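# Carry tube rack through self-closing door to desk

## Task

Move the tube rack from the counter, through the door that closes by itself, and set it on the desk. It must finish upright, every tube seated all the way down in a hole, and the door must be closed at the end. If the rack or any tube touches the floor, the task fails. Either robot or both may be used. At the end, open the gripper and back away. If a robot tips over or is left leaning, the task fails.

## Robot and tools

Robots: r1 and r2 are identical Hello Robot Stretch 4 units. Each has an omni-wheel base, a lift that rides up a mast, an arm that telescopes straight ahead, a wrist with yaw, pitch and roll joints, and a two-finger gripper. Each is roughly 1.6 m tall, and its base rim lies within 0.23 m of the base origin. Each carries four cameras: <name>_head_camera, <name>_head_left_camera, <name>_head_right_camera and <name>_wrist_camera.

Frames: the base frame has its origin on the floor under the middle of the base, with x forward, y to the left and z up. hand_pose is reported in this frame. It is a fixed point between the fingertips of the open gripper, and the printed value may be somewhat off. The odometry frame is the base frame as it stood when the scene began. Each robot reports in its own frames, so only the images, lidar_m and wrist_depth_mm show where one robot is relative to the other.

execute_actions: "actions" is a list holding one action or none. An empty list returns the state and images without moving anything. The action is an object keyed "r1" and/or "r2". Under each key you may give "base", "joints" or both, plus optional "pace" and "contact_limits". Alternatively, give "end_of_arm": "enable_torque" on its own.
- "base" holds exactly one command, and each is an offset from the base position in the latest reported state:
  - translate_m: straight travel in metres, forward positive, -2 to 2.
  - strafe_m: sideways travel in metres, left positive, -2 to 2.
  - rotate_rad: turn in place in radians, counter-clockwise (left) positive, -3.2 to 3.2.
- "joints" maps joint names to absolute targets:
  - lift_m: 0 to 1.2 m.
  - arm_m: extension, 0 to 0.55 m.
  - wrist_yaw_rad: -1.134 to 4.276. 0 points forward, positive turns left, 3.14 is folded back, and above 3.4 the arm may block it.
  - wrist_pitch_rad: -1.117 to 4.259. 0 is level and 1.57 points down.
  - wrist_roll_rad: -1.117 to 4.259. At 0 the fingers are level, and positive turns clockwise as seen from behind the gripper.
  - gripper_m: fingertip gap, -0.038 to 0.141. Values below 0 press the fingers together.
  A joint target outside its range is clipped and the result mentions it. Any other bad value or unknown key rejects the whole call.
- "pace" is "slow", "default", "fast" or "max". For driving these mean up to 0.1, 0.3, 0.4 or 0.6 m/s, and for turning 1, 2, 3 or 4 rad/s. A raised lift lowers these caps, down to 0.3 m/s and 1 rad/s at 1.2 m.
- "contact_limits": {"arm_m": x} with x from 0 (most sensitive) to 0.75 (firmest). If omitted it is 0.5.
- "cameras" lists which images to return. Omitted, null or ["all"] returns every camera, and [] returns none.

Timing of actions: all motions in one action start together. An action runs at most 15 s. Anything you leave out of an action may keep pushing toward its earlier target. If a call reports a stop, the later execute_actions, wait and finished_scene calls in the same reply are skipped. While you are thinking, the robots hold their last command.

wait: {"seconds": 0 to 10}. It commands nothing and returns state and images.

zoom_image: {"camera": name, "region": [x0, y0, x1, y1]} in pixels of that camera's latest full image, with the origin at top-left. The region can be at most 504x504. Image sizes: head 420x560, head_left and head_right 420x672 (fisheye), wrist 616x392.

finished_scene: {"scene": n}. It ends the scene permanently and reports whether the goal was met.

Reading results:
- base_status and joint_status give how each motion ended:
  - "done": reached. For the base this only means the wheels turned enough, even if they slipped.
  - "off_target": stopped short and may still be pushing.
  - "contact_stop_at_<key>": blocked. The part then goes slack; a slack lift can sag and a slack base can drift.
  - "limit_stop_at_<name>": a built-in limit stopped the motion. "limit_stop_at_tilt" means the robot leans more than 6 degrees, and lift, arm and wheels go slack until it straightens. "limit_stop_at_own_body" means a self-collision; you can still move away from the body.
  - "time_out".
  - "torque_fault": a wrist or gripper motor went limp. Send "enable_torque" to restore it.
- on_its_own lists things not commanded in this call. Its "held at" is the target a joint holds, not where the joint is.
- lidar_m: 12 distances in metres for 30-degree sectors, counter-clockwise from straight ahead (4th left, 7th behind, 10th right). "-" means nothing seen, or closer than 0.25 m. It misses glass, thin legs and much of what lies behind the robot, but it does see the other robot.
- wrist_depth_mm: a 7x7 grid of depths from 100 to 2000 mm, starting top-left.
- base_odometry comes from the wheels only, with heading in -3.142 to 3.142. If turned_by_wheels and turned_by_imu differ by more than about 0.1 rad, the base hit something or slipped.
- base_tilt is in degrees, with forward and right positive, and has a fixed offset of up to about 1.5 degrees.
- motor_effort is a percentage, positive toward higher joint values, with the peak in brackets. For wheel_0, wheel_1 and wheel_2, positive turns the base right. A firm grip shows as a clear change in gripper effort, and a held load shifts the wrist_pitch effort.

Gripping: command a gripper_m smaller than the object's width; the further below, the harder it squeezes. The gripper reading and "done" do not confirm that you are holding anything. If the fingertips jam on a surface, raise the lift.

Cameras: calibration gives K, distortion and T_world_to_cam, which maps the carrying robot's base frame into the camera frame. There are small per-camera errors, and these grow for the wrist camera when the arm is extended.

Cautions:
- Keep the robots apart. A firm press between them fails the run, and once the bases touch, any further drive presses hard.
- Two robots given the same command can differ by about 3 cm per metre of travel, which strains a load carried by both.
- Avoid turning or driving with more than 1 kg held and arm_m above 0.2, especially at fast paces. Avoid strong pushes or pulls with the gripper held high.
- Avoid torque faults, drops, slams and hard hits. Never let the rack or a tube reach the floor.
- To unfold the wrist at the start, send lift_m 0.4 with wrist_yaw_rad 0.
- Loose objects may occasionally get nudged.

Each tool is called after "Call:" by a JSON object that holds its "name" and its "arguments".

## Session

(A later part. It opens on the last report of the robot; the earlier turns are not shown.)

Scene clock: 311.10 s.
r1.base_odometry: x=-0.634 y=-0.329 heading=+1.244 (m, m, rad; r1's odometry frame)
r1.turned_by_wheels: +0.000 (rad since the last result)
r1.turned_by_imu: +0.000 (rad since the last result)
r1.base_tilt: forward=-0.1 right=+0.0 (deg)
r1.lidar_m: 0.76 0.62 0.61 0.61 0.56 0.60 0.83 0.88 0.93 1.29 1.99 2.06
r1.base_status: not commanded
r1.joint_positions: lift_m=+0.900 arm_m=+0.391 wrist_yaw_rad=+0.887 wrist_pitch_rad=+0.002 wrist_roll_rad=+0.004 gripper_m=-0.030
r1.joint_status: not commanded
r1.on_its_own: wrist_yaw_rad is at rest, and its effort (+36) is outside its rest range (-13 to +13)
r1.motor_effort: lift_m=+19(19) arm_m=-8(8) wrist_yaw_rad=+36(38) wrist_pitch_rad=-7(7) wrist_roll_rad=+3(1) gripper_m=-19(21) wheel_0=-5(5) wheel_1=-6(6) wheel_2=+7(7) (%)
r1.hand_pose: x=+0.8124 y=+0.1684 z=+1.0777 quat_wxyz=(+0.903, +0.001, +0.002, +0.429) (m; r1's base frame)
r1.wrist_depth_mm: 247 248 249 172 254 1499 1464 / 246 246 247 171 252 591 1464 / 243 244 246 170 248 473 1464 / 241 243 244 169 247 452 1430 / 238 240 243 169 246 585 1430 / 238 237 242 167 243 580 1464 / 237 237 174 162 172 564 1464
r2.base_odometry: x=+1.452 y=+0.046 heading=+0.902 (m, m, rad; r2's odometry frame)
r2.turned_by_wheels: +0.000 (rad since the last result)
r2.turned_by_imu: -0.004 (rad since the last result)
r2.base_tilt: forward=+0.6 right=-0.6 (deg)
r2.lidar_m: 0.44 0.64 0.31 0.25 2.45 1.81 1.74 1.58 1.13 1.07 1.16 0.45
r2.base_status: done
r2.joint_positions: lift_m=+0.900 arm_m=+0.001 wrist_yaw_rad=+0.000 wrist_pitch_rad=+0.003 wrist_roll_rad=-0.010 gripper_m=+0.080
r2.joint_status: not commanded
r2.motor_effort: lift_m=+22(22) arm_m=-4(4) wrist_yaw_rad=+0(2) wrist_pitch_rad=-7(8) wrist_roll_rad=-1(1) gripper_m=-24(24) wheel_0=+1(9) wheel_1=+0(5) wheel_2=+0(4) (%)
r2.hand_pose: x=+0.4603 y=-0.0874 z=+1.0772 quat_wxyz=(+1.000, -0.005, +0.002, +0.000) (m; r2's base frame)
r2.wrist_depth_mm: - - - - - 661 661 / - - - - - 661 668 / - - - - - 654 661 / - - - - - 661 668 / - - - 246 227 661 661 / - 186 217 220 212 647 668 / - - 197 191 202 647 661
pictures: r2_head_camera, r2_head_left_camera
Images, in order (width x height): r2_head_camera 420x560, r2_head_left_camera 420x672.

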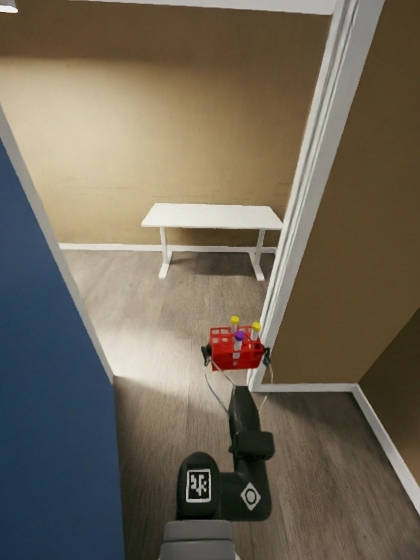

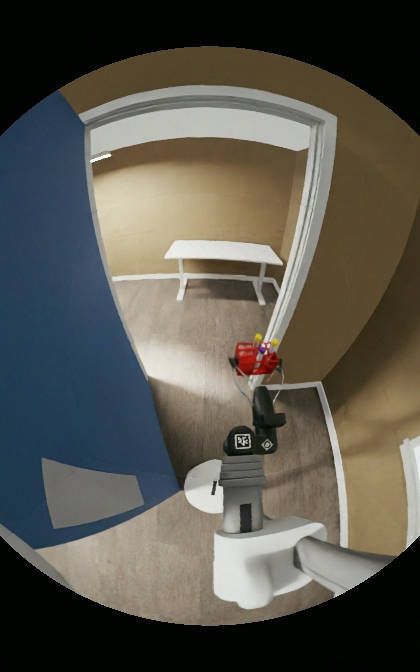

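Call:
{"name": "execute_actions", "arguments": {"actions": [{"r2":{"base":{"rotate_rad":0.3},"pace":"slow"}}], "cameras": ["r2_head_left_camera","r2_head_camera"]}}

Scene clock: 315.60 s.
r1.base_odometry: x=-0.634 y=-0.329 heading=+1.244 (m, m, rad; r1's odometry frame)
r1.turned_by_wheels: +0.000 (rad since the last result)
r1.turned_by_imu: +0.000 (rad since the last result)
r1.base_tilt: forward=-0.1 right=+0.1 (deg)
r1.lidar_m: 0.78 0.63 0.61 0.62 0.57 0.60 0.84 0.89 0.93 1.28 1.99 2.08
r1.base_status: not commanded
r1.joint_positions: lift_m=+0.900 arm_m=+0.391 wrist_yaw_rad=+0.887 wrist_pitch_rad=+0.002 wrist_roll_rad=+0.004 gripper_m=-0.030
r1.joint_status: not commanded
r1.on_its_own: wrist_yaw_rad is at rest, and its effort (+37) is outside its rest range (-13 to +13)
r1.motor_effort: lift_m=+19(19) arm_m=-8(8) wrist_yaw_rad=+37(38) wrist_pitch_rad=-7(8) wrist_roll_rad=+3(1) gripper_m=-19(19) wheel_0=-5(5) wheel_1=-6(6) wheel_2=+7(7) (%)
r1.hand_pose: x=+0.8124 y=+0.1684 z=+1.0777 quat_wxyz=(+0.903, +0.001, +0.002, +0.429) (m; r1's base frame)
r1.wrist_depth_mm: 247 249 250 172 254 1576 1397 / 245 247 248 171 251 1499 1464 / 243 243 246 170 251 512 1430 / 240 243 244 170 246 480 1430 / 240 241 242 168 246 1499 1464 / 237 238 240 168 244 1537 1464 / 236 237 174 162 171 1025 1430
r2.base_odometry: x=+1.452 y=+0.046 heading=+1.202 (m, m, rad; r2's odometry frame)
r2.turned_by_wheels: +0.300 (rad since the last result)
r2.turned_by_imu: +0.294 (rad since the last result)
r2.base_tilt: forward=+0.7 right=-0.5 (deg)
r2.lidar_m: 0.42 0.39 0.25 0.25 1.98 1.74 1.74 1.22 1.07 1.12 1.01 0.49
r2.base_status: done
r2.joint_positions: lift_m=+0.900 arm_m=+0.001 wrist_yaw_rad=+0.000 wrist_pitch_rad=+0.003 wrist_roll_rad=-0.010 gripper_m=+0.080
r2.joint_status: not commanded
r2.motor_effort: lift_m=+22(22) arm_m=-4(4) wrist_yaw_rad=+1(2) wrist_pitch_rad=-10(8) wrist_roll_rad=-1(1) gripper_m=-24(24) wheel_0=+0(6) wheel_1=-2(5) wheel_2=-3(9) (%)
r2.hand_pose: x=+0.4603 y=-0.0874 z=+1.0772 quat_wxyz=(+1.000, -0.005, +0.002, +0.000) (m; r2's base frame)
r2.wrist_depth_mm: 621 - - - - - - / 615 - - - - - - / 634 - - - - - - / 627 - - - - - - / 640 - - 247 227 - - / 627 185 216 219 212 1808 - / 603 878 197 191 202 - -
pictures: r2_head_camera, r2_head_left_camera
Images, in order (width x height): r2_head_camera 420x560, r2_head_left_camera 420x672.

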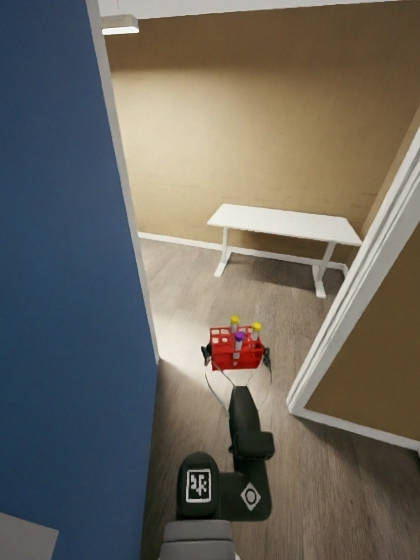

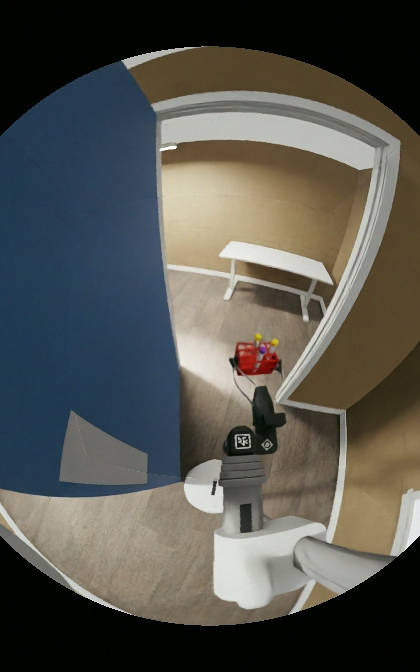

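Call:
{"name": "execute_actions", "arguments": {"actions": [{"r2":{"base":{"rotate_rad":-0.15},"pace":"slow"}}], "cameras": []}}

Call:
{"name": "execute_actions", "arguments": {"actions": [{"r2":{"base":{"translate_m":0.4},"pace":"default"}}], "cameras": ["r2_head_left_camera","r2_head_camera"]}}

Scene clock: 320.70 s.
r1.base_odometry: x=-0.634 y=-0.329 heading=+1.244 (m, m, rad; r1's odometry frame)
r1.turned_by_wheels: +0.000 (rad since the last result)
r1.turned_by_imu: +0.000 (rad since the last result)
r1.base_tilt: forward=-0.2 right=+0.0 (deg)
r1.lidar_m: 0.77 0.62 0.61 0.61 0.57 0.59 0.84 0.90 0.92 1.27 1.98 2.07
r1.base_status: not commanded
r1.joint_positions: lift_m=+0.900 arm_m=+0.391 wrist_yaw_rad=+0.887 wrist_pitch_rad=+0.002 wrist_roll_rad=+0.004 gripper_m=-0.030
r1.joint_status: not commanded
r1.on_its_own: wrist_yaw_rad is at rest, and its effort (+37) is outside its rest range (-13 to +13)
r1.motor_effort: lift_m=+19(19) arm_m=-8(8) wrist_yaw_rad=+37(39) wrist_pitch_rad=-7(6) wrist_roll_rad=+4(1) gripper_m=-21(20) wheel_0=-5(5) wheel_1=-6(6) wheel_2=+7(7) (%)
r1.hand_pose: x=+0.8124 y=+0.1684 z=+1.0777 quat_wxyz=(+0.903, +0.001, +0.002, +0.429) (m; r1's base frame)
r1.wrist_depth_mm: 247 248 250 173 253 1576 1499 / 245 247 247 172 252 1537 1464 / 243 244 246 170 249 492 1499 / 241 242 244 170 247 469 1430 / 238 240 243 169 245 1464 1464 / 236 239 241 168 243 1464 1397 / 236 237 174 162 172 580 1430
r2.base_odometry: x=+1.452 y=+0.046 heading=+1.052 (m, m, rad; r2's odometry frame)
r2.turned_by_wheels: -0.150 (rad since the last result)
r2.turned_by_imu: -0.148 (rad since the last result)
r2.base_tilt: forward=+0.7 right=-0.5 (deg)
r2.lidar_m: 0.42 0.48 0.27 0.25 2.19 1.73 1.74 1.33 1.08 1.06 1.09 0.45
r2.base_status: done
r2.joint_positions: lift_m=+0.900 arm_m=+0.001 wrist_yaw_rad=+0.000 wrist_pitch_rad=+0.003 wrist_roll_rad=-0.010 gripper_m=+0.080
r2.joint_status: not commanded
r2.motor_effort: lift_m=+22(22) arm_m=-4(4) wrist_yaw_rad=+0(0) wrist_pitch_rad=-9(8) wrist_roll_rad=+0(1) gripper_m=-25(25) wheel_0=+2(9) wheel_1=+2(3) wheel_2=+0(4) (%)
r2.hand_pose: x=+0.4603 y=-0.0874 z=+1.0772 quat_wxyz=(+1.000, -0.005, +0.002, +0.000) (m; r2's base frame)
r2.wrist_depth_mm: - - - - - - 591 / - - - - - - 597 / - - - - - - 585 / - - - - - - 591 / - - - 241 226 - 591 / - 185 217 197 211 640 591 / - - 196 191 202 - 585
pictures: none
No camera images: the call's "cameras" was empty. Leave "cameras" out to get every camera's image.

Scene clock: 323.50 s.
r1.base_odometry: x=-0.634 y=-0.329 heading=+1.244 (m, m, rad; r1's odometry frame)
r1.turned_by_wheels: +0.000 (rad since the last result)
r1.turned_by_imu: +0.000 (rad since the last result)
r1.base_tilt: forward=-0.1 right=+0.0 (deg)
r1.lidar_m: 0.76 0.61 0.61 0.60 0.57 0.63 0.83 0.90 0.93 1.29 1.99 2.08
r1.base_status: not commanded
r1.joint_positions: lift_m=+0.900 arm_m=+0.391 wrist_yaw_rad=+0.887 wrist_pitch_rad=+0.002 wrist_roll_rad=+0.004 gripper_m=-0.030
r1.joint_status: not commanded
r1.on_its_own: wrist_yaw_rad is at rest, and its effort (+38) is outside its rest range (-13 to +13)
r1.motor_effort: lift_m=+19(19) arm_m=-9(8) wrist_yaw_rad=+38(38) wrist_pitch_rad=-8(8) wrist_roll_rad=-1(1) gripper_m=-20(20) wheel_0=-5(5) wheel_1=-6(6) wheel_2=+7(7) (%)
r1.hand_pose: x=+0.8124 y=+0.1684 z=+1.0777 quat_wxyz=(+0.903, +0.001, +0.002, +0.429) (m; r1's base frame)
r1.wrist_depth_mm: 247 248 250 173 254 1576 1537 / 244 247 248 171 251 1576 1464 / 242 244 247 170 250 1537 1537 / 241 241 243 169 248 1576 1464 / 238 241 242 169 244 1576 1430 / 237 239 242 168 244 1464 1430 / 235 239 174 162 172 1537 1430
r2.base_odometry: x=+1.650 y=+0.393 heading=+1.053 (m, m, rad; r2's odometry frame)
r2.turned_by_wheels: +0.000 (rad since the last result)
r2.turned_by_imu: -0.002 (rad since the last result)
r2.base_tilt: forward=+0.6 right=-0.5 (deg)
r2.lidar_m: 0.43 0.63 0.38 0.31 0.31 0.37 2.13 1.42 1.20 1.17 0.61 0.46
r2.base_status: done
r2.joint_positions: lift_m=+0.900 arm_m=+0.001 wrist_yaw_rad=+0.000 wrist_pitch_rad=+0.003 wrist_roll_rad=-0.010 gripper_m=+0.080
r2.joint_status: not commanded
r2.motor_effort: lift_m=+22(22) arm_m=-4(4) wrist_yaw_rad=+1(1) wrist_pitch_rad=-10(9) wrist_roll_rad=-1(0) gripper_m=-24(22) wheel_0=+1(10) wheel_1=+1(6) wheel_2=+1(11) (%)
r2.hand_pose: x=+0.4603 y=-0.0874 z=+1.0772 quat_wxyz=(+1.000, -0.005, +0.002, +0.000) (m; r2's base frame)
r2.wrist_depth_mm: - - - - - - - / - - - - - - - / - - - - - - - / - - - - - - - / - - - 248 227 - - / - 186 217 219 212 1499 1808 / - - 197 191 202 - 1921
pictures: r2_head_camera, r2_head_left_camera
Images, in order (width x height): r2_head_camera 420x560, r2_head_left_camera 420x672.

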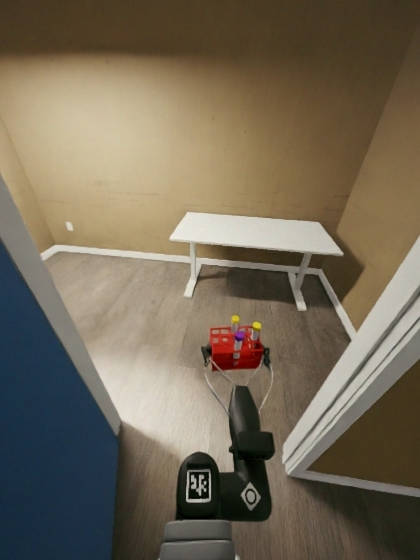

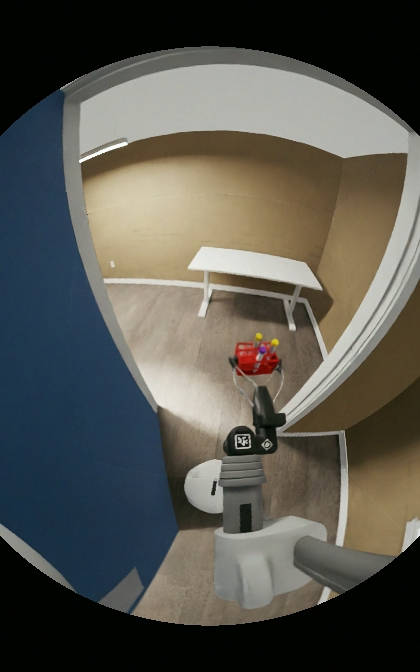

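Aligned. Drive through.

Call:
{"name": "execute_actions", "arguments": {"actions": [{"r2":{"base":{"translate_m":1.2},"pace":"default"}}], "cameras": ["r2_head_left_camera","r2_head_camera"]}}

Scene clock: 331.13 s.
r1.base_odometry: x=-0.634 y=-0.329 heading=+1.244 (m, m, rad; r1's odometry frame)
r1.turned_by_wheels: +0.000 (rad since the last result)
r1.turned_by_imu: +0.000 (rad since the last result)
r1.base_tilt: forward=-0.1 right=+0.0 (deg)
r1.lidar_m: 0.77 0.63 0.60 0.61 0.58 0.61 0.83 0.89 0.93 1.27 1.99 2.07
r1.base_status: not commanded
r1.joint_positions: lift_m=+0.900 arm_m=+0.391 wrist_yaw_rad=+0.887 wrist_pitch_rad=+0.002 wrist_roll_rad=+0.004 gripper_m=-0.030
r1.joint_status: not commanded
r1.on_its_own: wrist_yaw_rad is at rest, and its effort (+38) is outside its rest range (-13 to +13)
r1.motor_effort: lift_m=+19(19) arm_m=-8(8) wrist_yaw_rad=+38(38) wrist_pitch_rad=-7(6) wrist_roll_rad=+2(1) gripper_m=-19(20) wheel_0=-5(5) wheel_1=-6(6) wheel_2=+7(7) (%)
r1.hand_pose: x=+0.8124 y=+0.1684 z=+1.0777 quat_wxyz=(+0.903, +0.001, +0.002, +0.429) (m; r1's base frame)
r1.wrist_depth_mm: 246 249 252 173 254 1576 1499 / 245 247 248 171 251 1537 1464 / 242 245 247 170 249 1499 1499 / 241 242 244 169 248 1618 1464 / 238 241 241 169 246 1499 1464 / 237 239 241 168 244 1537 1397 / 236 238 173 162 172 1499 1397
r2.base_odometry: x=+2.245 y=+1.435 heading=+1.053 (m, m, rad; r2's odometry frame)
r2.turned_by_wheels: +0.000 (rad since the last result)
r2.turned_by_imu: -0.006 (rad since the last result)
r2.base_tilt: forward=+0.7 right=-0.5 (deg)
r2.lidar_m: 0.43 0.70 2.42 1.52 0.72 0.75 1.34 0.81 0.99 1.35 0.83 0.46
r2.base_status: done
r2.joint_positions: lift_m=+0.900 arm_m=+0.001 wrist_yaw_rad=+0.000 wrist_pitch_rad=+0.003 wrist_roll_rad=-0.010 gripper_m=+0.080
r2.joint_status: not commanded
r2.motor_effort: lift_m=+22(22) arm_m=-4(4) wrist_yaw_rad=-1(3) wrist_pitch_rad=-8(9) wrist_roll_rad=-1(1) gripper_m=-24(24) wheel_0=+1(3) wheel_1=+1(4) wheel_2=+1(9) (%)
r2.hand_pose: x=+0.4603 y=-0.0874 z=+1.0772 quat_wxyz=(+1.000, -0.005, +0.002, +0.000) (m; r2's base frame)
r2.wrist_depth_mm: 1255 1255 1229 1205 1160 1138 1098 / 1281 1229 1205 1182 1182 1138 1118 / 1281 1255 1229 1182 1160 1138 1118 / 1281 1255 1229 1160 1160 1138 1118 / 1281 1255 1205 247 226 1118 1098 / 1255 185 216 219 211 1118 1118 / 1281 878 197 191 202 878 960
pictures: r2_head_camera, r2_head_left_camera
Images, in order (width x height): r2_head_camera 420x560, r2_head_left_camera 420x672.

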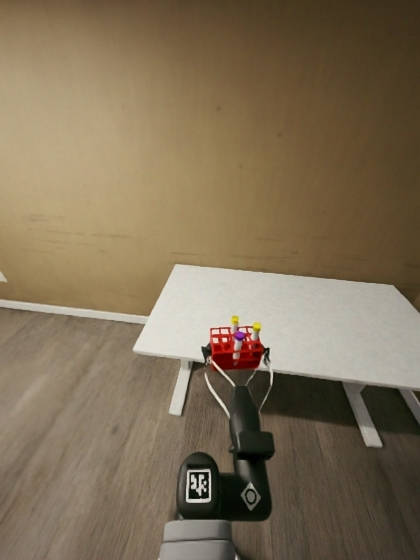

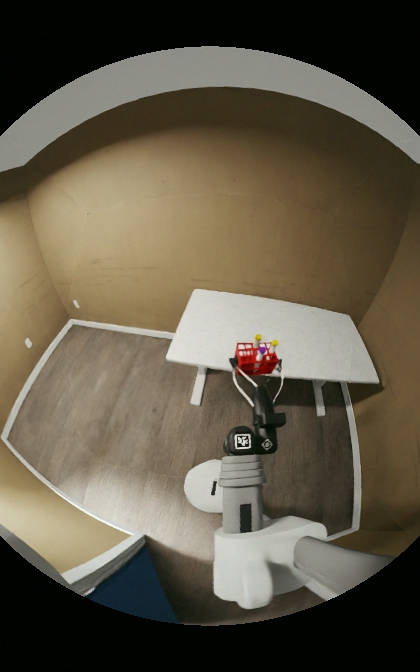

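Call:
{"name": "execute_actions", "arguments": {"actions": [{"r1":{"joints":{"gripper_m":0.06}},"r2":{"base":{"translate_m":0.3},"joints":{"arm_m":0.15},"pace":"default"}}], "cameras": ["r2_head_camera","r1_head_left_camera"]}}

Scene clock: 340.77 s.
r1.base_odometry: x=-0.634 y=-0.329 heading=+1.246 (m, m, rad; r1's odometry frame)
r1.turned_by_wheels: +0.002 (rad since the last result)
r1.turned_by_imu: +0.002 (rad since the last result)
r1.base_tilt: forward=-0.2 right=+0.0 (deg)
r1.lidar_m: 0.78 0.64 0.63 0.60 0.57 0.61 0.82 0.90 0.92 1.29 2.00 2.07
r1.base_status: not commanded
r1.joint_positions: lift_m=+0.900 arm_m=+0.391 wrist_yaw_rad=+0.902 wrist_pitch_rad=+0.002 wrist_roll_rad=+0.004 gripper_m=+0.060
r1.joint_status: all done
r1.motor_effort: lift_m=+19(19) arm_m=-8(8) wrist_yaw_rad=-6(39) wrist_pitch_rad=-7(7) wrist_roll_rad=+1(3) gripper_m=-7(18) wheel_0=+6(6) wheel_1=-2(6) wheel_2=+11(12) (%)
r1.hand_pose: x=+0.8098 y=+0.1723 z=+1.0777 quat_wxyz=(+0.900, +0.001, +0.002, +0.436) (m; r1's base frame)
r1.wrist_depth_mm: 271 274 277 278 282 1576 1499 / 270 270 273 274 278 1576 1430 / 267 268 271 274 278 1576 1397 / 265 267 271 271 273 1499 1464 / 263 265 268 267 271 1537 1430 / 260 264 266 267 196 1537 1397 / 259 262 190 191 187 1499 1397
r2.base_odometry: x=+2.393 y=+1.696 heading=+1.053 (m, m, rad; r2's odometry frame)
r2.turned_by_wheels: +0.000 (rad since the last result)
r2.turned_by_imu: -0.003 (rad since the last result)
r2.base_tilt: forward=+0.6 right=-0.4 (deg)
r2.lidar_m: 0.35 0.38 1.92 2.25 1.10 0.93 1.41 1.07 1.41 0.89 0.42 0.34
r2.base_status: done
r2.joint_positions: lift_m=+0.900 arm_m=+0.149 wrist_yaw_rad=+0.000 wrist_pitch_rad=+0.003 wrist_roll_rad=-0.010 gripper_m=+0.080
r2.joint_status: all done
r2.motor_effort: lift_m=+22(22) arm_m=+4(11) wrist_yaw_rad=+0(1) wrist_pitch_rad=-9(8) wrist_roll_rad=+0(1) gripper_m=-25(22) wheel_0=+0(8) wheel_1=+0(3) wheel_2=+0(9) (%)
r2.hand_pose: x=+0.6087 y=-0.0874 z=+1.0772 quat_wxyz=(+1.000, -0.005, +0.002, +0.000) (m; r2's base frame)
r2.wrist_depth_mm: 809 798 768 759 741 723 715 / 809 788 768 768 741 732 715 / 820 788 768 759 732 723 715 / 820 788 778 750 732 723 715 / 809 788 768 247 227 723 715 / 809 185 217 219 212 723 715 / 798 788 197 191 202 723 715
pictures: r1_head_left_camera, r2_head_camera
Images, in order (width x height): r1_head_left_camera 420x672, r2_head_camera 420x560.

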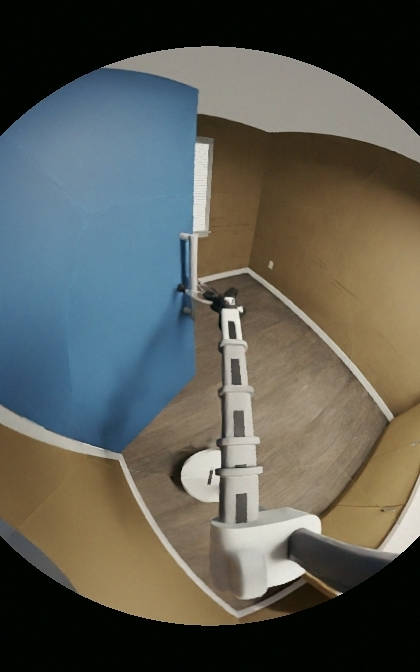

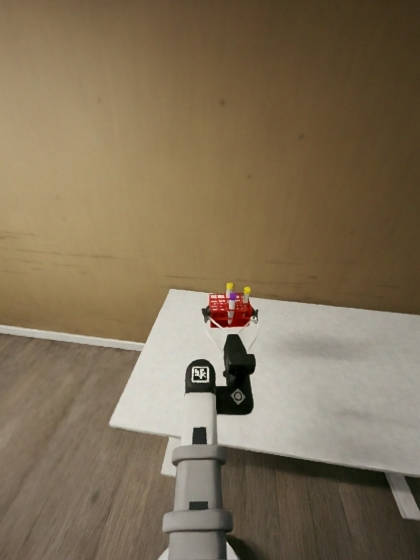

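Call:
{"name": "execute_actions", "arguments": {"actions": [{"r1":{"joints":{"arm_m":0.15,"gripper_m":0.1}},"r2":{"joints":{"lift_m":0.67},"pace":"default"}}], "cameras": ["r2_head_camera","r2_wrist_camera","r1_head_left_camera"]}}

Scene clock: 350.67 s.
r1.base_odometry: x=-0.634 y=-0.329 heading=+1.244 (m, m, rad; r1's odometry frame)
r1.turned_by_wheels: -0.002 (rad since the last result)
r1.turned_by_imu: -0.318 (rad since the last result)
r1.base_tilt: forward=-0.1 right=+0.0 (deg)
r1.lidar_m: 0.58 0.45 0.42 0.44 0.53 0.53 0.60 1.01 1.01 1.13 1.81 2.03
r1.base_status: not commanded
r1.joint_positions: lift_m=+0.900 arm_m=+0.152 wrist_yaw_rad=+0.885 wrist_pitch_rad=+0.003 wrist_roll_rad=+0.004 gripper_m=+0.100
r1.joint_status: all done
r1.on_its_own: wrist_yaw_rad is at rest, and its effort (+44) is outside its rest range (-13 to +13)
r1.motor_effort: lift_m=+19(19) arm_m=-13(18) wrist_yaw_rad=+44(59) wrist_pitch_rad=-9(12) wrist_roll_rad=+1(3) gripper_m=-9(18) wheel_0=-6(11) wheel_1=-8(25) wheel_2=+8(15) (%)
r1.hand_pose: x=+0.5736 y=+0.1679 z=+1.0773 quat_wxyz=(+0.904, +0.001, +0.002, +0.428) (m; r1's base frame)
r1.wrist_depth_mm: 242 251 263 276 206 1983 1921 / 241 251 262 272 201 1983 1863 / 238 249 259 271 198 1863 1983 / 236 247 257 267 198 1921 1863 / 236 244 255 266 196 1863 1863 / 235 244 251 264 195 1863 1921 / 231 239 248 260 190 1863 1808
r2.base_odometry: x=+2.393 y=+1.696 heading=+1.053 (m, m, rad; r2's odometry frame)
r2.turned_by_wheels: +0.000 (rad since the last result)
r2.turned_by_imu: -0.002 (rad since the last result)
r2.base_tilt: forward=+0.7 right=-0.5 (deg)
r2.lidar_m: 0.36 0.39 1.92 2.28 1.12 0.94 1.76 1.08 1.43 0.87 0.43 0.35
r2.base_status: not commanded
r2.joint_positions: lift_m=+0.670 arm_m=+0.149 wrist_yaw_rad=+0.000 wrist_pitch_rad=+0.003 wrist_roll_rad=-0.010 gripper_m=+0.080
r2.joint_status: all done
r2.motor_effort: lift_m=+18(20) arm_m=+4(4) wrist_yaw_rad=+0(1) wrist_pitch_rad=-9(8) wrist_roll_rad=-1(0) gripper_m=-24(26) wheel_0=+0(0) wheel_1=+0(1) wheel_2=+0(0) (%)
r2.hand_pose: x=+0.6087 y=-0.0874 z=+0.8475 quat_wxyz=(+1.000, -0.005, +0.002, +0.000) (m; r2's base frame)
r2.wrist_depth_mm: 820 809 778 759 732 723 707 / 820 788 768 750 732 723 707 / 809 788 768 759 741 723 707 / 809 778 768 750 732 723 707 / 820 798 768 247 227 723 707 / 809 186 217 219 211 569 627 / 394 373 196 191 203 389 442
pictures: r1_head_left_camera, r2_head_camera, r2_wrist_camera
camera_calibration (this result's frames):
r2_wrist_camera: T_world_to_cam=[[-0.00106978, -0.999949, 0.0100022, -0.0917937], [0.0150362, -0.0100172, -0.999837, 0.897168], [0.999886, -0.000919215, 0.0150461, -0.388247], [0, 0, 0, 1]] pos_world=[0.374615, -0.0831588, 0.903782]
Images, in order (width x height): r1_head_left_camera 420x672, r2_head_camera 420x560, r2_wrist_camera 616x392.

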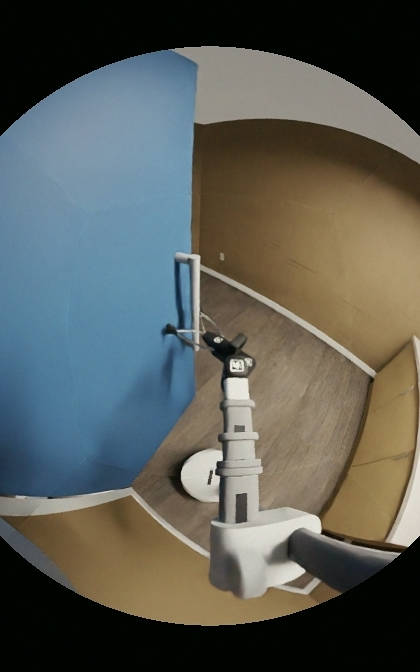

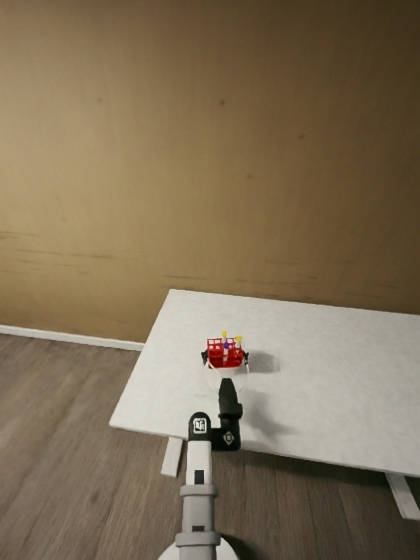

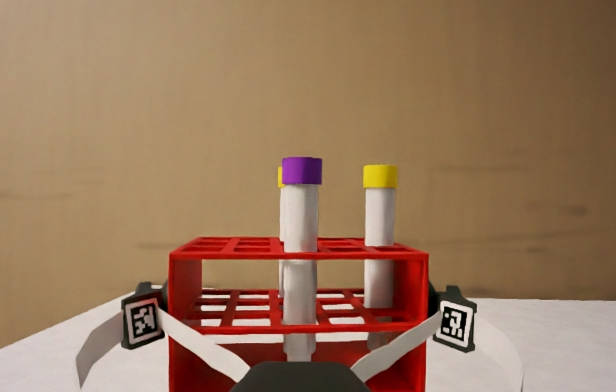

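Call:
{"name": "execute_actions", "arguments": {"actions": [{"r1":{"base":{"strafe_m":-0.12},"joints":{"gripper_m":0.13},"pace":"slow"},"r2":{"joints":{"lift_m":0.6},"pace":"slow"}}], "cameras": ["r2_wrist_camera","r1_head_left_camera","r1_wrist_camera"]}}

Scene clock: 359.27 s.
r1.base_odometry: x=-0.520 y=-0.367 heading=+1.244 (m, m, rad; r1's odometry frame)
r1.turned_by_wheels: +0.000 (rad since the last result)
r1.turned_by_imu: +0.000 (rad since the last result)
r1.base_tilt: forward=-0.2 right=+0.0 (deg)
r1.lidar_m: 2.22 2.18 0.82 0.72 0.61 0.61 0.71 1.16 0.91 1.01 1.66 1.96
r1.base_status: done
r1.joint_positions: lift_m=+0.900 arm_m=+0.151 wrist_yaw_rad=+0.900 wrist_pitch_rad=+0.003 wrist_roll_rad=+0.004 gripper_m=+0.130
r1.joint_status: all done
r1.motor_effort: lift_m=+19(19) arm_m=-6(13) wrist_yaw_rad=+1(43) wrist_pitch_rad=-9(10) wrist_roll_rad=+0(1) gripper_m=+0(8) wheel_0=+2(5) wheel_1=-4(12) wheel_2=+1(9) (%)
r1.hand_pose: x=+0.5699 y=+0.1715 z=+1.0775 quat_wxyz=(+0.901, +0.001, +0.002, +0.435) (m; r1's base frame)
r1.wrist_depth_mm: 715 831 - - 1983 - 1983 / 715 831 - 1983 - - 1983 / 707 831 - 1983 1983 - 1983 / 699 820 - - 1983 1983 1863 / 707 820 - 1983 1983 1921 1983 / 707 778 1983 1983 - 1983 1863 / 699 759 917 159 1921 1863 1921
r2.base_odometry: x=+2.393 y=+1.696 heading=+1.053 (m, m, rad; r2's odometry frame)
r2.turned_by_wheels: +0.000 (rad since the last result)
r2.turned_by_imu: -0.001 (rad since the last result)
r2.base_tilt: forward=+0.7 right=-0.5 (deg)
r2.lidar_m: 0.35 0.39 1.92 2.25 1.11 0.96 1.17 1.05 1.43 0.89 0.45 0.37
r2.base_status: not commanded
r2.joint_positions: lift_m=+0.600 arm_m=+0.149 wrist_yaw_rad=+0.000 wrist_pitch_rad=+0.003 wrist_roll_rad=-0.010 gripper_m=+0.080
r2.joint_status: all done
r2.motor_effort: lift_m=+18(16) arm_m=+4(4) wrist_yaw_rad=+0(3) wrist_pitch_rad=-9(9) wrist_roll_rad=-1(0) gripper_m=-24(23) wheel_0=+0(0) wheel_1=+0(0) wheel_2=+0(0) (%)
r2.hand_pose: x=+0.6087 y=-0.0874 z=+0.7775 quat_wxyz=(+1.000, -0.005, +0.002, +0.000) (m; r2's base frame)
r2.wrist_depth_mm: 809 798 778 759 741 715 707 / 809 788 778 750 732 723 715 / 809 788 778 750 750 723 699 / 809 788 768 750 723 723 707 / 809 778 544 247 227 723 699 / 362 185 217 219 211 351 389 / 244 233 198 190 202 240 272
pictures: r1_head_left_camera, r1_wrist_camera, r2_wrist_camera
camera_calibration (this result's frames):
r1_wrist_camera: T_world_to_cam=[[0.786642, -0.617105, -0.0193844, -0.321035], [0.0135661, 0.0486649, -0.998723, 1.1294], [0.61726, 0.785375, 0.0466536, -0.311792], [0, 0, 0, 1]] pos_world=[0.429675, -0.00820137, 1.13629]
r2_wrist_camera: T_world_to_cam=[[-0.00107005, -0.999949, 0.0100021, -0.0910935], [0.0150361, -0.0100171, -0.999837, 0.827197], [0.999886, -0.000919483, 0.0150461, -0.387195], [0, 0, 0, 1]] pos_world=[0.374615, -0.0831588, 0.833799]
Images, in order (width x height): r1_head_left_camera 420x672, r1_wrist_camera 616x392, r2_wrist_camera 616x392.

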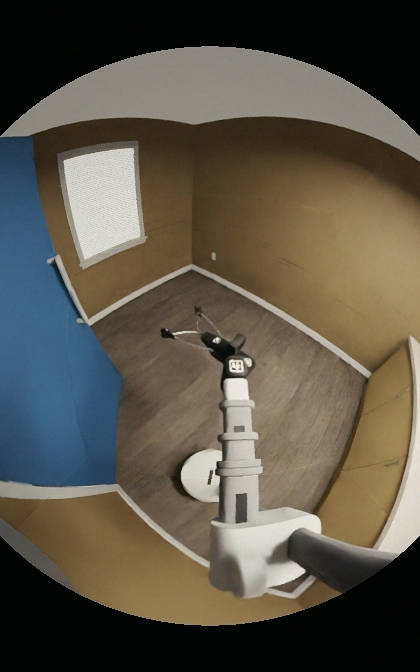

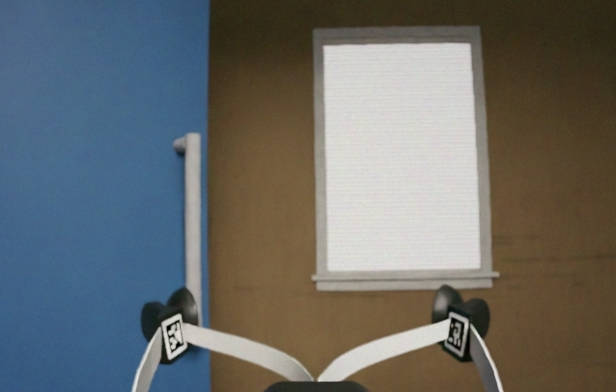

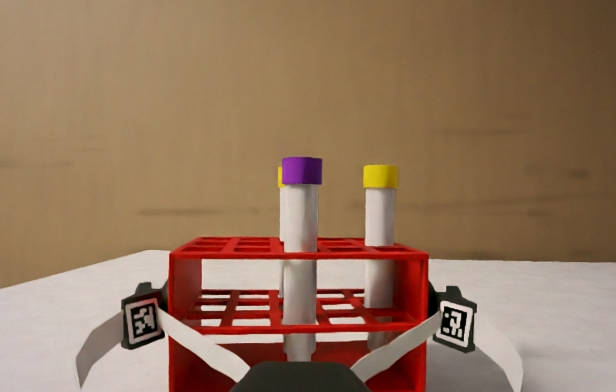

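Call:
{"name": "execute_actions", "arguments": {"actions": [{"r2":{"joints":{"lift_m":0.58},"pace":"slow"}}], "cameras": ["r2_wrist_camera","r2_head_camera"]}}

Scene clock: 364.30 s.
r1.base_odometry: x=-0.520 y=-0.367 heading=+1.244 (m, m, rad; r1's odometry frame)
r1.turned_by_wheels: +0.000 (rad since the last result)
r1.turned_by_imu: +0.000 (rad since the last result)
r1.base_tilt: forward=-0.2 right=+0.0 (deg)
r1.lidar_m: 2.21 2.21 1.45 0.74 0.62 0.61 0.68 1.13 0.91 1.02 1.66 1.96
r1.base_status: not commanded
r1.joint_positions: lift_m=+0.900 arm_m=+0.151 wrist_yaw_rad=+0.900 wrist_pitch_rad=+0.003 wrist_roll_rad=+0.004 gripper_m=+0.130
r1.joint_status: not commanded
r1.motor_effort: lift_m=+19(19) arm_m=-7(6) wrist_yaw_rad=+2(0) wrist_pitch_rad=-8(10) wrist_roll_rad=+2(1) gripper_m=-2(1) wheel_0=+2(3) wheel_1=-4(3) wheel_2=+1(1) (%)
r1.hand_pose: x=+0.5699 y=+0.1715 z=+1.0775 quat_wxyz=(+0.901, +0.001, +0.002, +0.435) (m; r1's base frame)
r1.wrist_depth_mm: 1308 1921 - - - - 1983 / 1308 1921 - - 1983 1983 1983 / 1336 1921 - - - 1921 1983 / 1308 1983 - 1983 - - 1863 / 1336 1921 - - - 1983 1983 / 1366 1708 1983 - 1983 1921 1983 / 1308 1708 1983 159 1983 1921 1921
r2.base_odometry: x=+2.393 y=+1.696 heading=+1.053 (m, m, rad; r2's odometry frame)
r2.turned_by_wheels: +0.000 (rad since the last result)
r2.turned_by_imu: -0.001 (rad since the last result)
r2.base_tilt: forward=+0.7 right=-0.4 (deg)
r2.lidar_m: 0.35 0.37 1.91 2.27 1.07 0.93 0.94 1.05 1.39 0.88 0.43 0.36
r2.base_status: not commanded
r2.joint_positions: lift_m=+0.589 arm_m=+0.150 wrist_yaw_rad=+0.001 wrist_pitch_rad=-0.003 wrist_roll_rad=-0.009 gripper_m=+0.080
r2.joint_status: lift_m contact_stop (moved -0.011 of -0.020)
r2.on_its_own: lift_m is slack since a contact_stop (your +0.580 is given up)
r2.motor_effort: lift_m=+17(16) arm_m=+3(4) wrist_yaw_rad=-2(11) wrist_pitch_rad=+10(24) wrist_roll_rad=-1(8) gripper_m=-22(25) wheel_0=+0(1) wheel_1=+0(0) wheel_2=-2(4) (%)
r2.hand_pose: x=+0.6090 y=-0.0870 z=+0.7679 quat_wxyz=(+1.000, -0.005, -0.001, +0.001) (m; r2's base frame)
r2.wrist_depth_mm: 809 798 778 759 750 723 707 / 820 798 778 759 750 715 715 / 820 798 778 750 741 723 715 / 798 788 778 750 723 732 707 / 809 778 539 246 227 723 707 / 351 186 217 219 212 342 384 / 233 222 197 191 203 231 264
pictures: r2_head_camera, r2_wrist_camera
camera_calibration (this result's frames):
r2_wrist_camera: T_world_to_cam=[[0.000166774, -0.999955, 0.00953004, -0.0910149], [0.0209134, -0.00952446, -0.999736, 0.813988], [0.999781, 0.000366035, 0.0209109, -0.391703], [0, 0, 0, 1]] pos_world=[0.374609, -0.0831146, 0.822832]
Images, in order (width x height): r2_head_camera 420x560, r2_wrist_camera 616x392.

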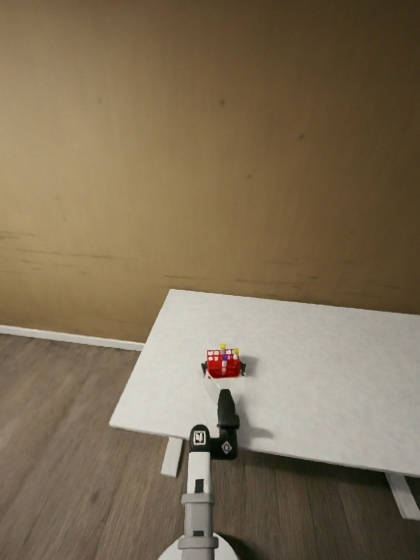

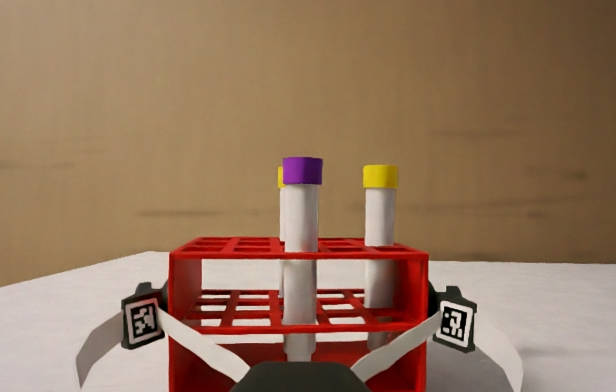

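Contact. Release and retract to inspect the tubes.

Call:
{"name": "execute_actions", "arguments": {"actions": [{"r2":{"joints":{"gripper_m":0.141,"lift_m":0.6}}}], "cameras": []}}

Call:
{"name": "execute_actions", "arguments": {"actions": [{"r2":{"joints":{"arm_m":0.0,"lift_m":0.62}}}], "cameras": ["r2_wrist_camera","r2_head_camera"]}}

Scene clock: 372.43 s.
r1.base_odometry: x=-0.520 y=-0.367 heading=+1.244 (m, m, rad; r1's odometry frame)
r1.turned_by_wheels: +0.000 (rad since the last result)
r1.turned_by_imu: +0.000 (rad since the last result)
r1.base_tilt: forward=-0.2 right=+0.0 (deg)
r1.lidar_m: 2.17 2.21 1.44 0.74 0.61 0.61 0.69 1.18 0.91 1.02 1.67 1.95
r1.base_status: not commanded
r1.joint_positions: lift_m=+0.900 arm_m=+0.151 wrist_yaw_rad=+0.900 wrist_pitch_rad=+0.003 wrist_roll_rad=+0.004 gripper_m=+0.130
r1.joint_status: not commanded
r1.motor_effort: lift_m=+19(19) arm_m=-7(7) wrist_yaw_rad=+2(0) wrist_pitch_rad=-10(9) wrist_roll_rad=+1(1) gripper_m=-2(2) wheel_0=+3(2) wheel_1=-4(4) wheel_2=+1(1) (%)
r1.hand_pose: x=+0.5699 y=+0.1715 z=+1.0775 quat_wxyz=(+0.901, +0.001, +0.002, +0.435) (m; r1's base frame)
r1.wrist_depth_mm: 1336 1921 - - 1983 - 1983 / 1366 1921 - - 1983 1983 1983 / 1366 1921 - 1983 1983 1921 1921 / 1308 1921 1983 - 1983 1983 1983 / 1336 1863 1983 - - 1863 1921 / 1336 1708 1921 1983 1921 1983 1921 / 1281 1618 1983 159 - 1921 1921
r2.base_odometry: x=+2.393 y=+1.696 heading=+1.053 (m, m, rad; r2's odometry frame)
r2.turned_by_wheels: +0.000 (rad since the last result)
r2.turned_by_imu: -0.001 (rad since the last result)
r2.base_tilt: forward=+0.6 right=-0.5 (deg)
r2.lidar_m: 0.36 0.37 1.93 2.28 1.08 0.95 0.95 1.05 1.40 0.88 0.43 0.38
r2.base_status: not commanded
r2.joint_positions: lift_m=+0.600 arm_m=+0.150 wrist_yaw_rad=+0.000 wrist_pitch_rad=+0.003 wrist_roll_rad=-0.010 gripper_m=+0.141
r2.joint_status: all done
r2.motor_effort: lift_m=+24(22) arm_m=+3(3) wrist_yaw_rad=-2(3) wrist_pitch_rad=-7(8) wrist_roll_rad=+0(0) gripper_m=+0(26) wheel_0=+0(0) wheel_1=+0(0) wheel_2=-1(2) (%)
r2.hand_pose: x=+0.6089 y=-0.0873 z=+0.7772 quat_wxyz=(+1.000, -0.005, +0.001, +0.000) (m; r2's base frame)
r2.wrist_depth_mm: 809 788 778 759 741 732 707 / 809 788 768 759 741 723 707 / 798 788 778 750 750 723 715 / 809 788 768 750 732 715 707 / 809 788 544 263 569 723 699 / 362 201 227 250 230 324 392 / 251 247 218 142 236 256 272
pictures: none
No camera images: the call's "cameras" was empty. Leave "cameras" out to get every camera's image.

Scene clock: 373.93 s.
r1.base_odometry: x=-0.520 y=-0.367 heading=+1.244 (m, m, rad; r1's odometry frame)
r1.turned_by_wheels: +0.000 (rad since the last result)
r1.turned_by_imu: +0.000 (rad since the last result)
r1.base_tilt: forward=-0.2 right=+0.0 (deg)
r1.lidar_m: 2.19 2.17 1.45 0.74 0.60 0.62 0.70 1.17 0.90 1.02 1.64 1.96
r1.base_status: not commanded
r1.joint_positions: lift_m=+0.900 arm_m=+0.151 wrist_yaw_rad=+0.900 wrist_pitch_rad=+0.003 wrist_roll_rad=+0.004 gripper_m=+0.130
r1.joint_status: not commanded
r1.motor_effort: lift_m=+19(19) arm_m=-7(6) wrist_yaw_rad=+1(0) wrist_pitch_rad=-8(9) wrist_roll_rad=+1(1) gripper_m=+0(1) wheel_0=+3(2) wheel_1=-4(4) wheel_2=+1(1) (%)
r1.hand_pose: x=+0.5699 y=+0.1715 z=+1.0775 quat_wxyz=(+0.901, +0.001, +0.002, +0.435) (m; r1's base frame)
r1.wrist_depth_mm: 1336 1863 - - - - 1983 / 1336 1921 - - 1983 1921 1983 / 1366 1921 - - - - 1983 / 1366 1983 - - 1983 1983 1983 / 1336 1921 - - 1863 1921 1921 / 1336 1661 - - 1983 1921 1983 / 1308 1661 1983 159 1983 1921 1921
r2.base_odometry: x=+2.393 y=+1.696 heading=+1.053 (m, m, rad; r2's odometry frame)
r2.turned_by_wheels: +0.000 (rad since the last result)
r2.turned_by_imu: +0.000 (rad since the last result)
r2.base_tilt: forward=+0.7 right=-0.5 (deg)
r2.lidar_m: 0.34 0.37 1.90 2.25 1.09 0.95 0.95 1.03 1.41 0.90 0.44 0.36
r2.base_status: not commanded
r2.joint_positions: lift_m=+0.620 arm_m=+0.001 wrist_yaw_rad=+0.000 wrist_pitch_rad=+0.002 wrist_roll_rad=-0.010 gripper_m=+0.141
r2.joint_status: all done
r2.motor_effort: lift_m=+23(23) arm_m=-4(6) wrist_yaw_rad=-1(2) wrist_pitch_rad=-6(5) wrist_roll_rad=+0(0) gripper_m=+1(1) wheel_0=+0(0) wheel_1=+0(0) wheel_2=-2(1) (%)
r2.hand_pose: x=+0.4603 y=-0.0874 z=+0.7973 quat_wxyz=(+1.000, -0.005, +0.001, +0.000) (m; r2's base frame)
r2.wrist_depth_mm: 976 946 917 891 878 878 842 / 960 946 917 904 878 866 842 / 960 931 917 904 866 866 854 / 960 960 917 891 866 866 854 / 960 931 904 424 878 866 842 / 433 202 404 384 389 384 466 / 298 296 300 142 306 304 314
pictures: r2_head_camera, r2_wrist_camera
camera_calibration (this result's frames):
r2_wrist_camera: T_world_to_cam=[[-0.00125198, -0.999947, 0.0101707, -0.0915508], [0.015991, -0.0101894, -0.99982, 0.84877], [0.999871, -0.00108912, 0.0160029, -0.239847], [0, 0, 0, 1]] pos_world=[0.226129, -0.0831588, 0.853387]
Images, in order (width x height): r2_head_camera 420x560, r2_wrist_camera 616x392.

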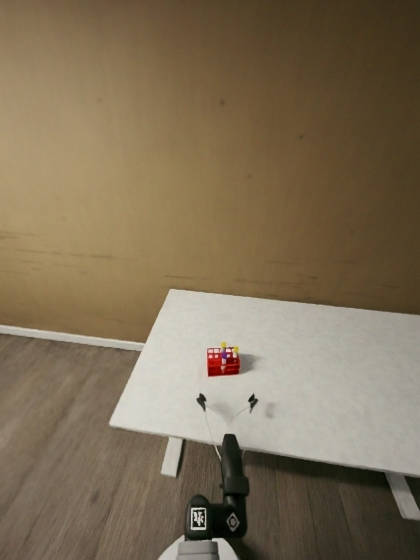

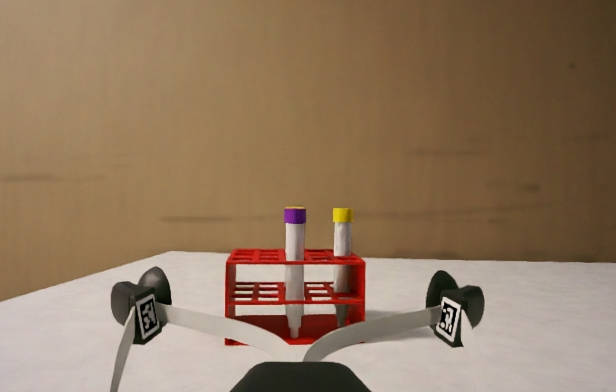

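Call:
{"name": "execute_actions", "arguments": {"actions": [{"r2":{"joints":{"gripper_m":-0.005,"lift_m":0.72}}}], "cameras": []}}

Call:
{"name": "execute_actions", "arguments": {"actions": [{"r2":{"joints":{"arm_m":0.15}}}], "cameras": ["r2_wrist_camera","r2_head_camera"]}}

Scene clock: 393.87 s.
r1.base_odometry: x=-0.520 y=-0.367 heading=+1.244 (m, m, rad; r1's odometry frame)
r1.turned_by_wheels: +0.000 (rad since the last result)
r1.turned_by_imu: +0.000 (rad since the last result)
r1.base_tilt: forward=-0.2 right=+0.0 (deg)
r1.lidar_m: 2.19 2.18 1.45 0.74 0.62 0.61 0.70 1.15 0.89 1.01 1.65 1.94
r1.base_status: not commanded
r1.joint_positions: lift_m=+0.900 arm_m=+0.151 wrist_yaw_rad=+0.900 wrist_pitch_rad=+0.003 wrist_roll_rad=+0.004 gripper_m=+0.130
r1.joint_status: not commanded
r1.motor_effort: lift_m=+19(19) arm_m=-6(6) wrist_yaw_rad=+0(1) wrist_pitch_rad=-9(8) wrist_roll_rad=-1(0) gripper_m=+0(0) wheel_0=+3(3) wheel_1=-3(4) wheel_2=+1(0) (%)
r1.hand_pose: x=+0.5699 y=+0.1715 z=+1.0775 quat_wxyz=(+0.901, +0.001, +0.002, +0.435) (m; r1's base frame)
r1.wrist_depth_mm: 1308 1921 - - 1983 - 1863 / 1366 1921 - 1983 - 1983 1983 / 1366 1983 - - - - 1983 / 1336 1863 - - 1983 1921 1983 / 1366 1983 - - 1983 1863 1983 / 1308 1661 - 1983 1921 1921 1863 / 1366 1708 - 159 1983 1983 1863
r2.base_odometry: x=+2.393 y=+1.696 heading=+1.053 (m, m, rad; r2's odometry frame)
r2.turned_by_wheels: +0.000 (rad since the last result)
r2.turned_by_imu: -0.002 (rad since the last result)
r2.base_tilt: forward=+0.7 right=-0.4 (deg)
r2.lidar_m: 0.34 0.39 1.91 2.26 1.08 0.94 0.95 1.03 1.42 0.88 0.44 0.34
r2.base_status: not commanded
r2.joint_positions: lift_m=+0.720 arm_m=+0.001 wrist_yaw_rad=+0.000 wrist_pitch_rad=+0.002 wrist_roll_rad=-0.010 gripper_m=-0.005
r2.joint_status: all done
r2.motor_effort: lift_m=+23(29) arm_m=-4(4) wrist_yaw_rad=-2(2) wrist_pitch_rad=-6(6) wrist_roll_rad=+0(0) gripper_m=-9(6) wheel_0=+0(0) wheel_1=+0(0) wheel_2=-1(1) (%)
r2.hand_pose: x=+0.4603 y=-0.0874 z=+0.8973 quat_wxyz=(+1.000, -0.005, +0.001, +0.000) (m; r2's base frame)
r2.wrist_depth_mm: 976 946 931 904 891 866 842 / 976 931 917 904 878 866 842 / 960 946 917 904 878 866 854 / 960 931 931 891 878 866 842 / 946 931 931 904 891 854 854 / 960 946 723 204 820 820 798 / 569 512 382 153 362 554 569
pictures: none
No camera images: the call's "cameras" was empty. Leave "cameras" out to get every camera's image.

Scene clock: 395.37 s.
r1.base_odometry: x=-0.520 y=-0.367 heading=+1.244 (m, m, rad; r1's odometry frame)
r1.turned_by_wheels: +0.000 (rad since the last result)
r1.turned_by_imu: +0.000 (rad since the last result)
r1.base_tilt: forward=-0.2 right=+0.0 (deg)
r1.lidar_m: 2.19 2.19 1.44 0.72 0.62 0.60 0.70 1.15 0.89 1.02 1.67 1.95
r1.base_status: not commanded
r1.joint_positions: lift_m=+0.900 arm_m=+0.151 wrist_yaw_rad=+0.900 wrist_pitch_rad=+0.003 wrist_roll_rad=+0.004 gripper_m=+0.130
r1.joint_status: not commanded
r1.motor_effort: lift_m=+19(19) arm_m=-6(7) wrist_yaw_rad=+0(1) wrist_pitch_rad=-9(9) wrist_roll_rad=+1(1) gripper_m=-2(1) wheel_0=+2(3) wheel_1=-4(3) wheel_2=+1(1) (%)
r1.hand_pose: x=+0.5699 y=+0.1715 z=+1.0775 quat_wxyz=(+0.901, +0.001, +0.002, +0.435) (m; r1's base frame)
r1.wrist_depth_mm: 1308 1863 - - - 1983 - / 1336 1921 - - - - 1921 / 1366 1921 - - - - 1921 / 1336 1983 - 1921 1983 1983 - / 1336 1921 - - 1983 1983 - / 1336 1661 1921 1983 1863 1921 1921 / 1366 1618 1983 159 1921 1983 1863
r2.base_odometry: x=+2.393 y=+1.696 heading=+1.053 (m, m, rad; r2's odometry frame)
r2.turned_by_wheels: +0.000 (rad since the last result)
r2.turned_by_imu: +0.000 (rad since the last result)
r2.base_tilt: forward=+0.6 right=-0.5 (deg)
r2.lidar_m: 0.36 0.38 1.91 2.26 1.10 0.97 0.96 1.06 1.41 0.89 0.45 0.35
r2.base_status: not commanded
r2.joint_positions: lift_m=+0.720 arm_m=+0.149 wrist_yaw_rad=+0.000 wrist_pitch_rad=+0.002 wrist_roll_rad=-0.010 gripper_m=-0.005
r2.joint_status: all done
r2.motor_effort: lift_m=+23(24) arm_m=+4(1) wrist_yaw_rad=+1(0) wrist_pitch_rad=-5(5) wrist_roll_rad=+0(1) gripper_m=-7(8) wheel_0=+0(0) wheel_1=+0(0) wheel_2=-2(1) (%)
r2.hand_pose: x=+0.6087 y=-0.0874 z=+0.8974 quat_wxyz=(+1.000, -0.005, +0.001, +0.000) (m; r2's base frame)
r2.wrist_depth_mm: 809 788 778 750 741 715 707 / 831 798 768 759 750 732 707 / 798 788 768 759 741 723 707 / 809 798 778 759 750 723 715 / 820 788 768 759 750 715 715 / 820 798 707 203 741 732 707 / 809 508 462 153 236 549 564
pictures: r2_head_camera, r2_wrist_camera
camera_calibration (this result's frames):
r2_wrist_camera: T_world_to_cam=[[-0.00109772, -0.999948, 0.0101705, -0.0924314], [0.0161235, -0.0101869, -0.999818, 0.946339], [0.999869, -0.000933532, 0.0161338, -0.389906], [0, 0, 0, 1]] pos_world=[0.374495, -0.0831503, 0.953398]
Images, in order (width x height): r2_head_camera 420x560, r2_wrist_camera 616x392.

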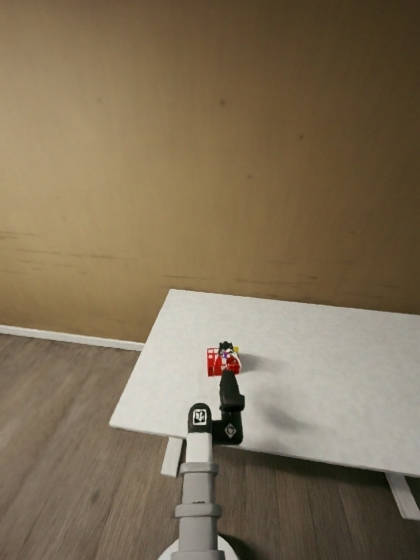

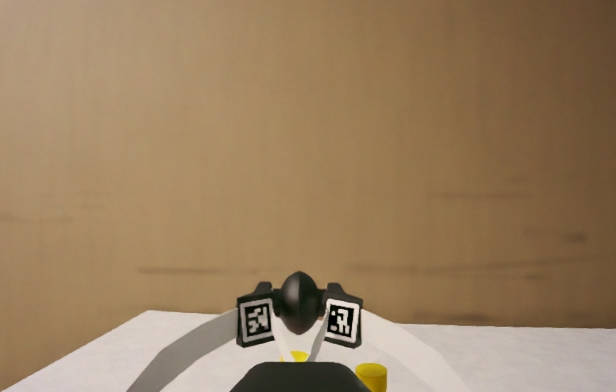

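Call:
{"name": "execute_actions", "arguments": {"actions": [{"r2":{"joints":{"lift_m":0.66},"pace":"slow"}}], "cameras": ["r2_wrist_camera","r2_head_camera"]}}

Scene clock: 415.30 s.
r1.base_odometry: x=-0.520 y=-0.367 heading=+1.244 (m, m, rad; r1's odometry frame)
r1.turned_by_wheels: +0.000 (rad since the last result)
r1.turned_by_imu: +0.000 (rad since the last result)
r1.base_tilt: forward=-0.2 right=+0.0 (deg)
r1.lidar_m: 2.19 2.20 1.44 0.74 0.62 0.61 0.71 1.18 0.90 1.03 1.65 1.95
r1.base_status: not commanded
r1.joint_positions: lift_m=+0.900 arm_m=+0.151 wrist_yaw_rad=+0.900 wrist_pitch_rad=+0.003 wrist_roll_rad=+0.004 gripper_m=+0.130
r1.joint_status: not commanded
r1.motor_effort: lift_m=+19(19) arm_m=-6(7) wrist_yaw_rad=-1(0) wrist_pitch_rad=-8(9) wrist_roll_rad=+0(0) gripper_m=+0(1) wheel_0=+2(3) wheel_1=-3(4) wheel_2=+1(1) (%)
r1.hand_pose: x=+0.5699 y=+0.1715 z=+1.0775 quat_wxyz=(+0.901, +0.001, +0.002, +0.435) (m; r1's base frame)
r1.wrist_depth_mm: 1308 1983 - - - - - / 1308 1921 - - 1983 1983 1921 / 1336 1921 - 1983 - 1983 - / 1336 1983 - - 1983 1983 1983 / 1336 1863 - 1921 1983 1983 1921 / 1336 1661 - - 1983 1921 1921 / 1336 1661 1983 159 1983 1863 1921
r2.base_odometry: x=+2.393 y=+1.696 heading=+1.053 (m, m, rad; r2's odometry frame)
r2.turned_by_wheels: +0.000 (rad since the last result)
r2.turned_by_imu: -0.001 (rad since the last result)
r2.base_tilt: forward=+0.6 right=-0.4 (deg)
r2.lidar_m: 0.36 0.37 1.91 2.24 1.11 0.93 0.94 1.03 1.39 0.89 0.44 0.34
r2.base_status: not commanded
r2.joint_positions: lift_m=+0.661 arm_m=+0.149 wrist_yaw_rad=+0.000 wrist_pitch_rad=-0.029 wrist_roll_rad=-0.010 gripper_m=-0.005
r2.joint_status: all done
r2.on_its_own: wrist_pitch_rad is at rest, and its effort (+85) is outside its rest range (-23 to +23)
r2.motor_effort: lift_m=+5(25) arm_m=+4(4) wrist_yaw_rad=-1(1) wrist_pitch_rad=+85(84) wrist_roll_rad=+0(1) gripper_m=-9(9) wheel_0=+0(0) wheel_1=+1(0) wheel_2=-1(1) (%)
r2.hand_pose: x=+0.6085 y=-0.0875 z=+0.8478 quat_wxyz=(+1.000, -0.005, -0.014, +0.000) (m; r2's base frame)
r2.wrist_depth_mm: 842 820 798 778 768 741 732 / 831 809 788 778 759 732 732 / 831 798 778 759 750 732 715 / 809 788 778 759 741 723 707 / 809 788 778 750 741 715 707 / 798 778 189 204 723 715 699 / 466 459 404 145 235 504 521
pictures: r2_head_camera, r2_wrist_camera
camera_calibration (this result's frames):
r2_wrist_camera: T_world_to_cam=[[-0.00167896, -0.999947, 0.0101243, -0.0916114], [0.0471353, -0.0101922, -0.998837, 0.877085], [0.998887, -0.0011998, 0.04715, -0.414686], [0, 0, 0, 1]] pos_world=[0.372729, -0.0831648, 0.896545]
Images, in order (width x height): r2_head_camera 420x560, r2_wrist_camera 616x392.

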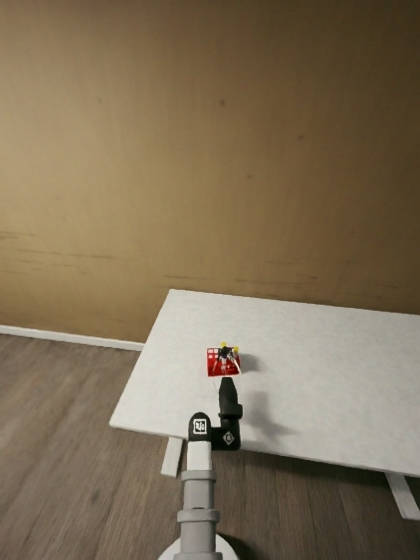

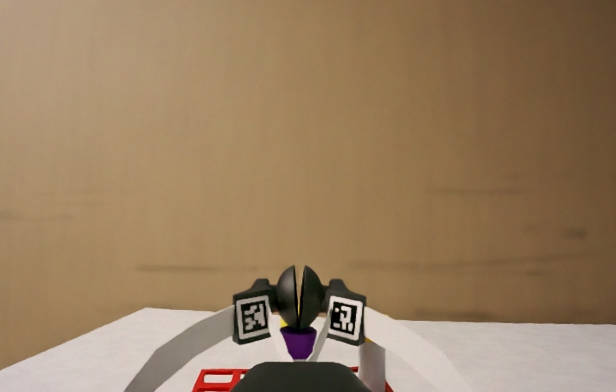

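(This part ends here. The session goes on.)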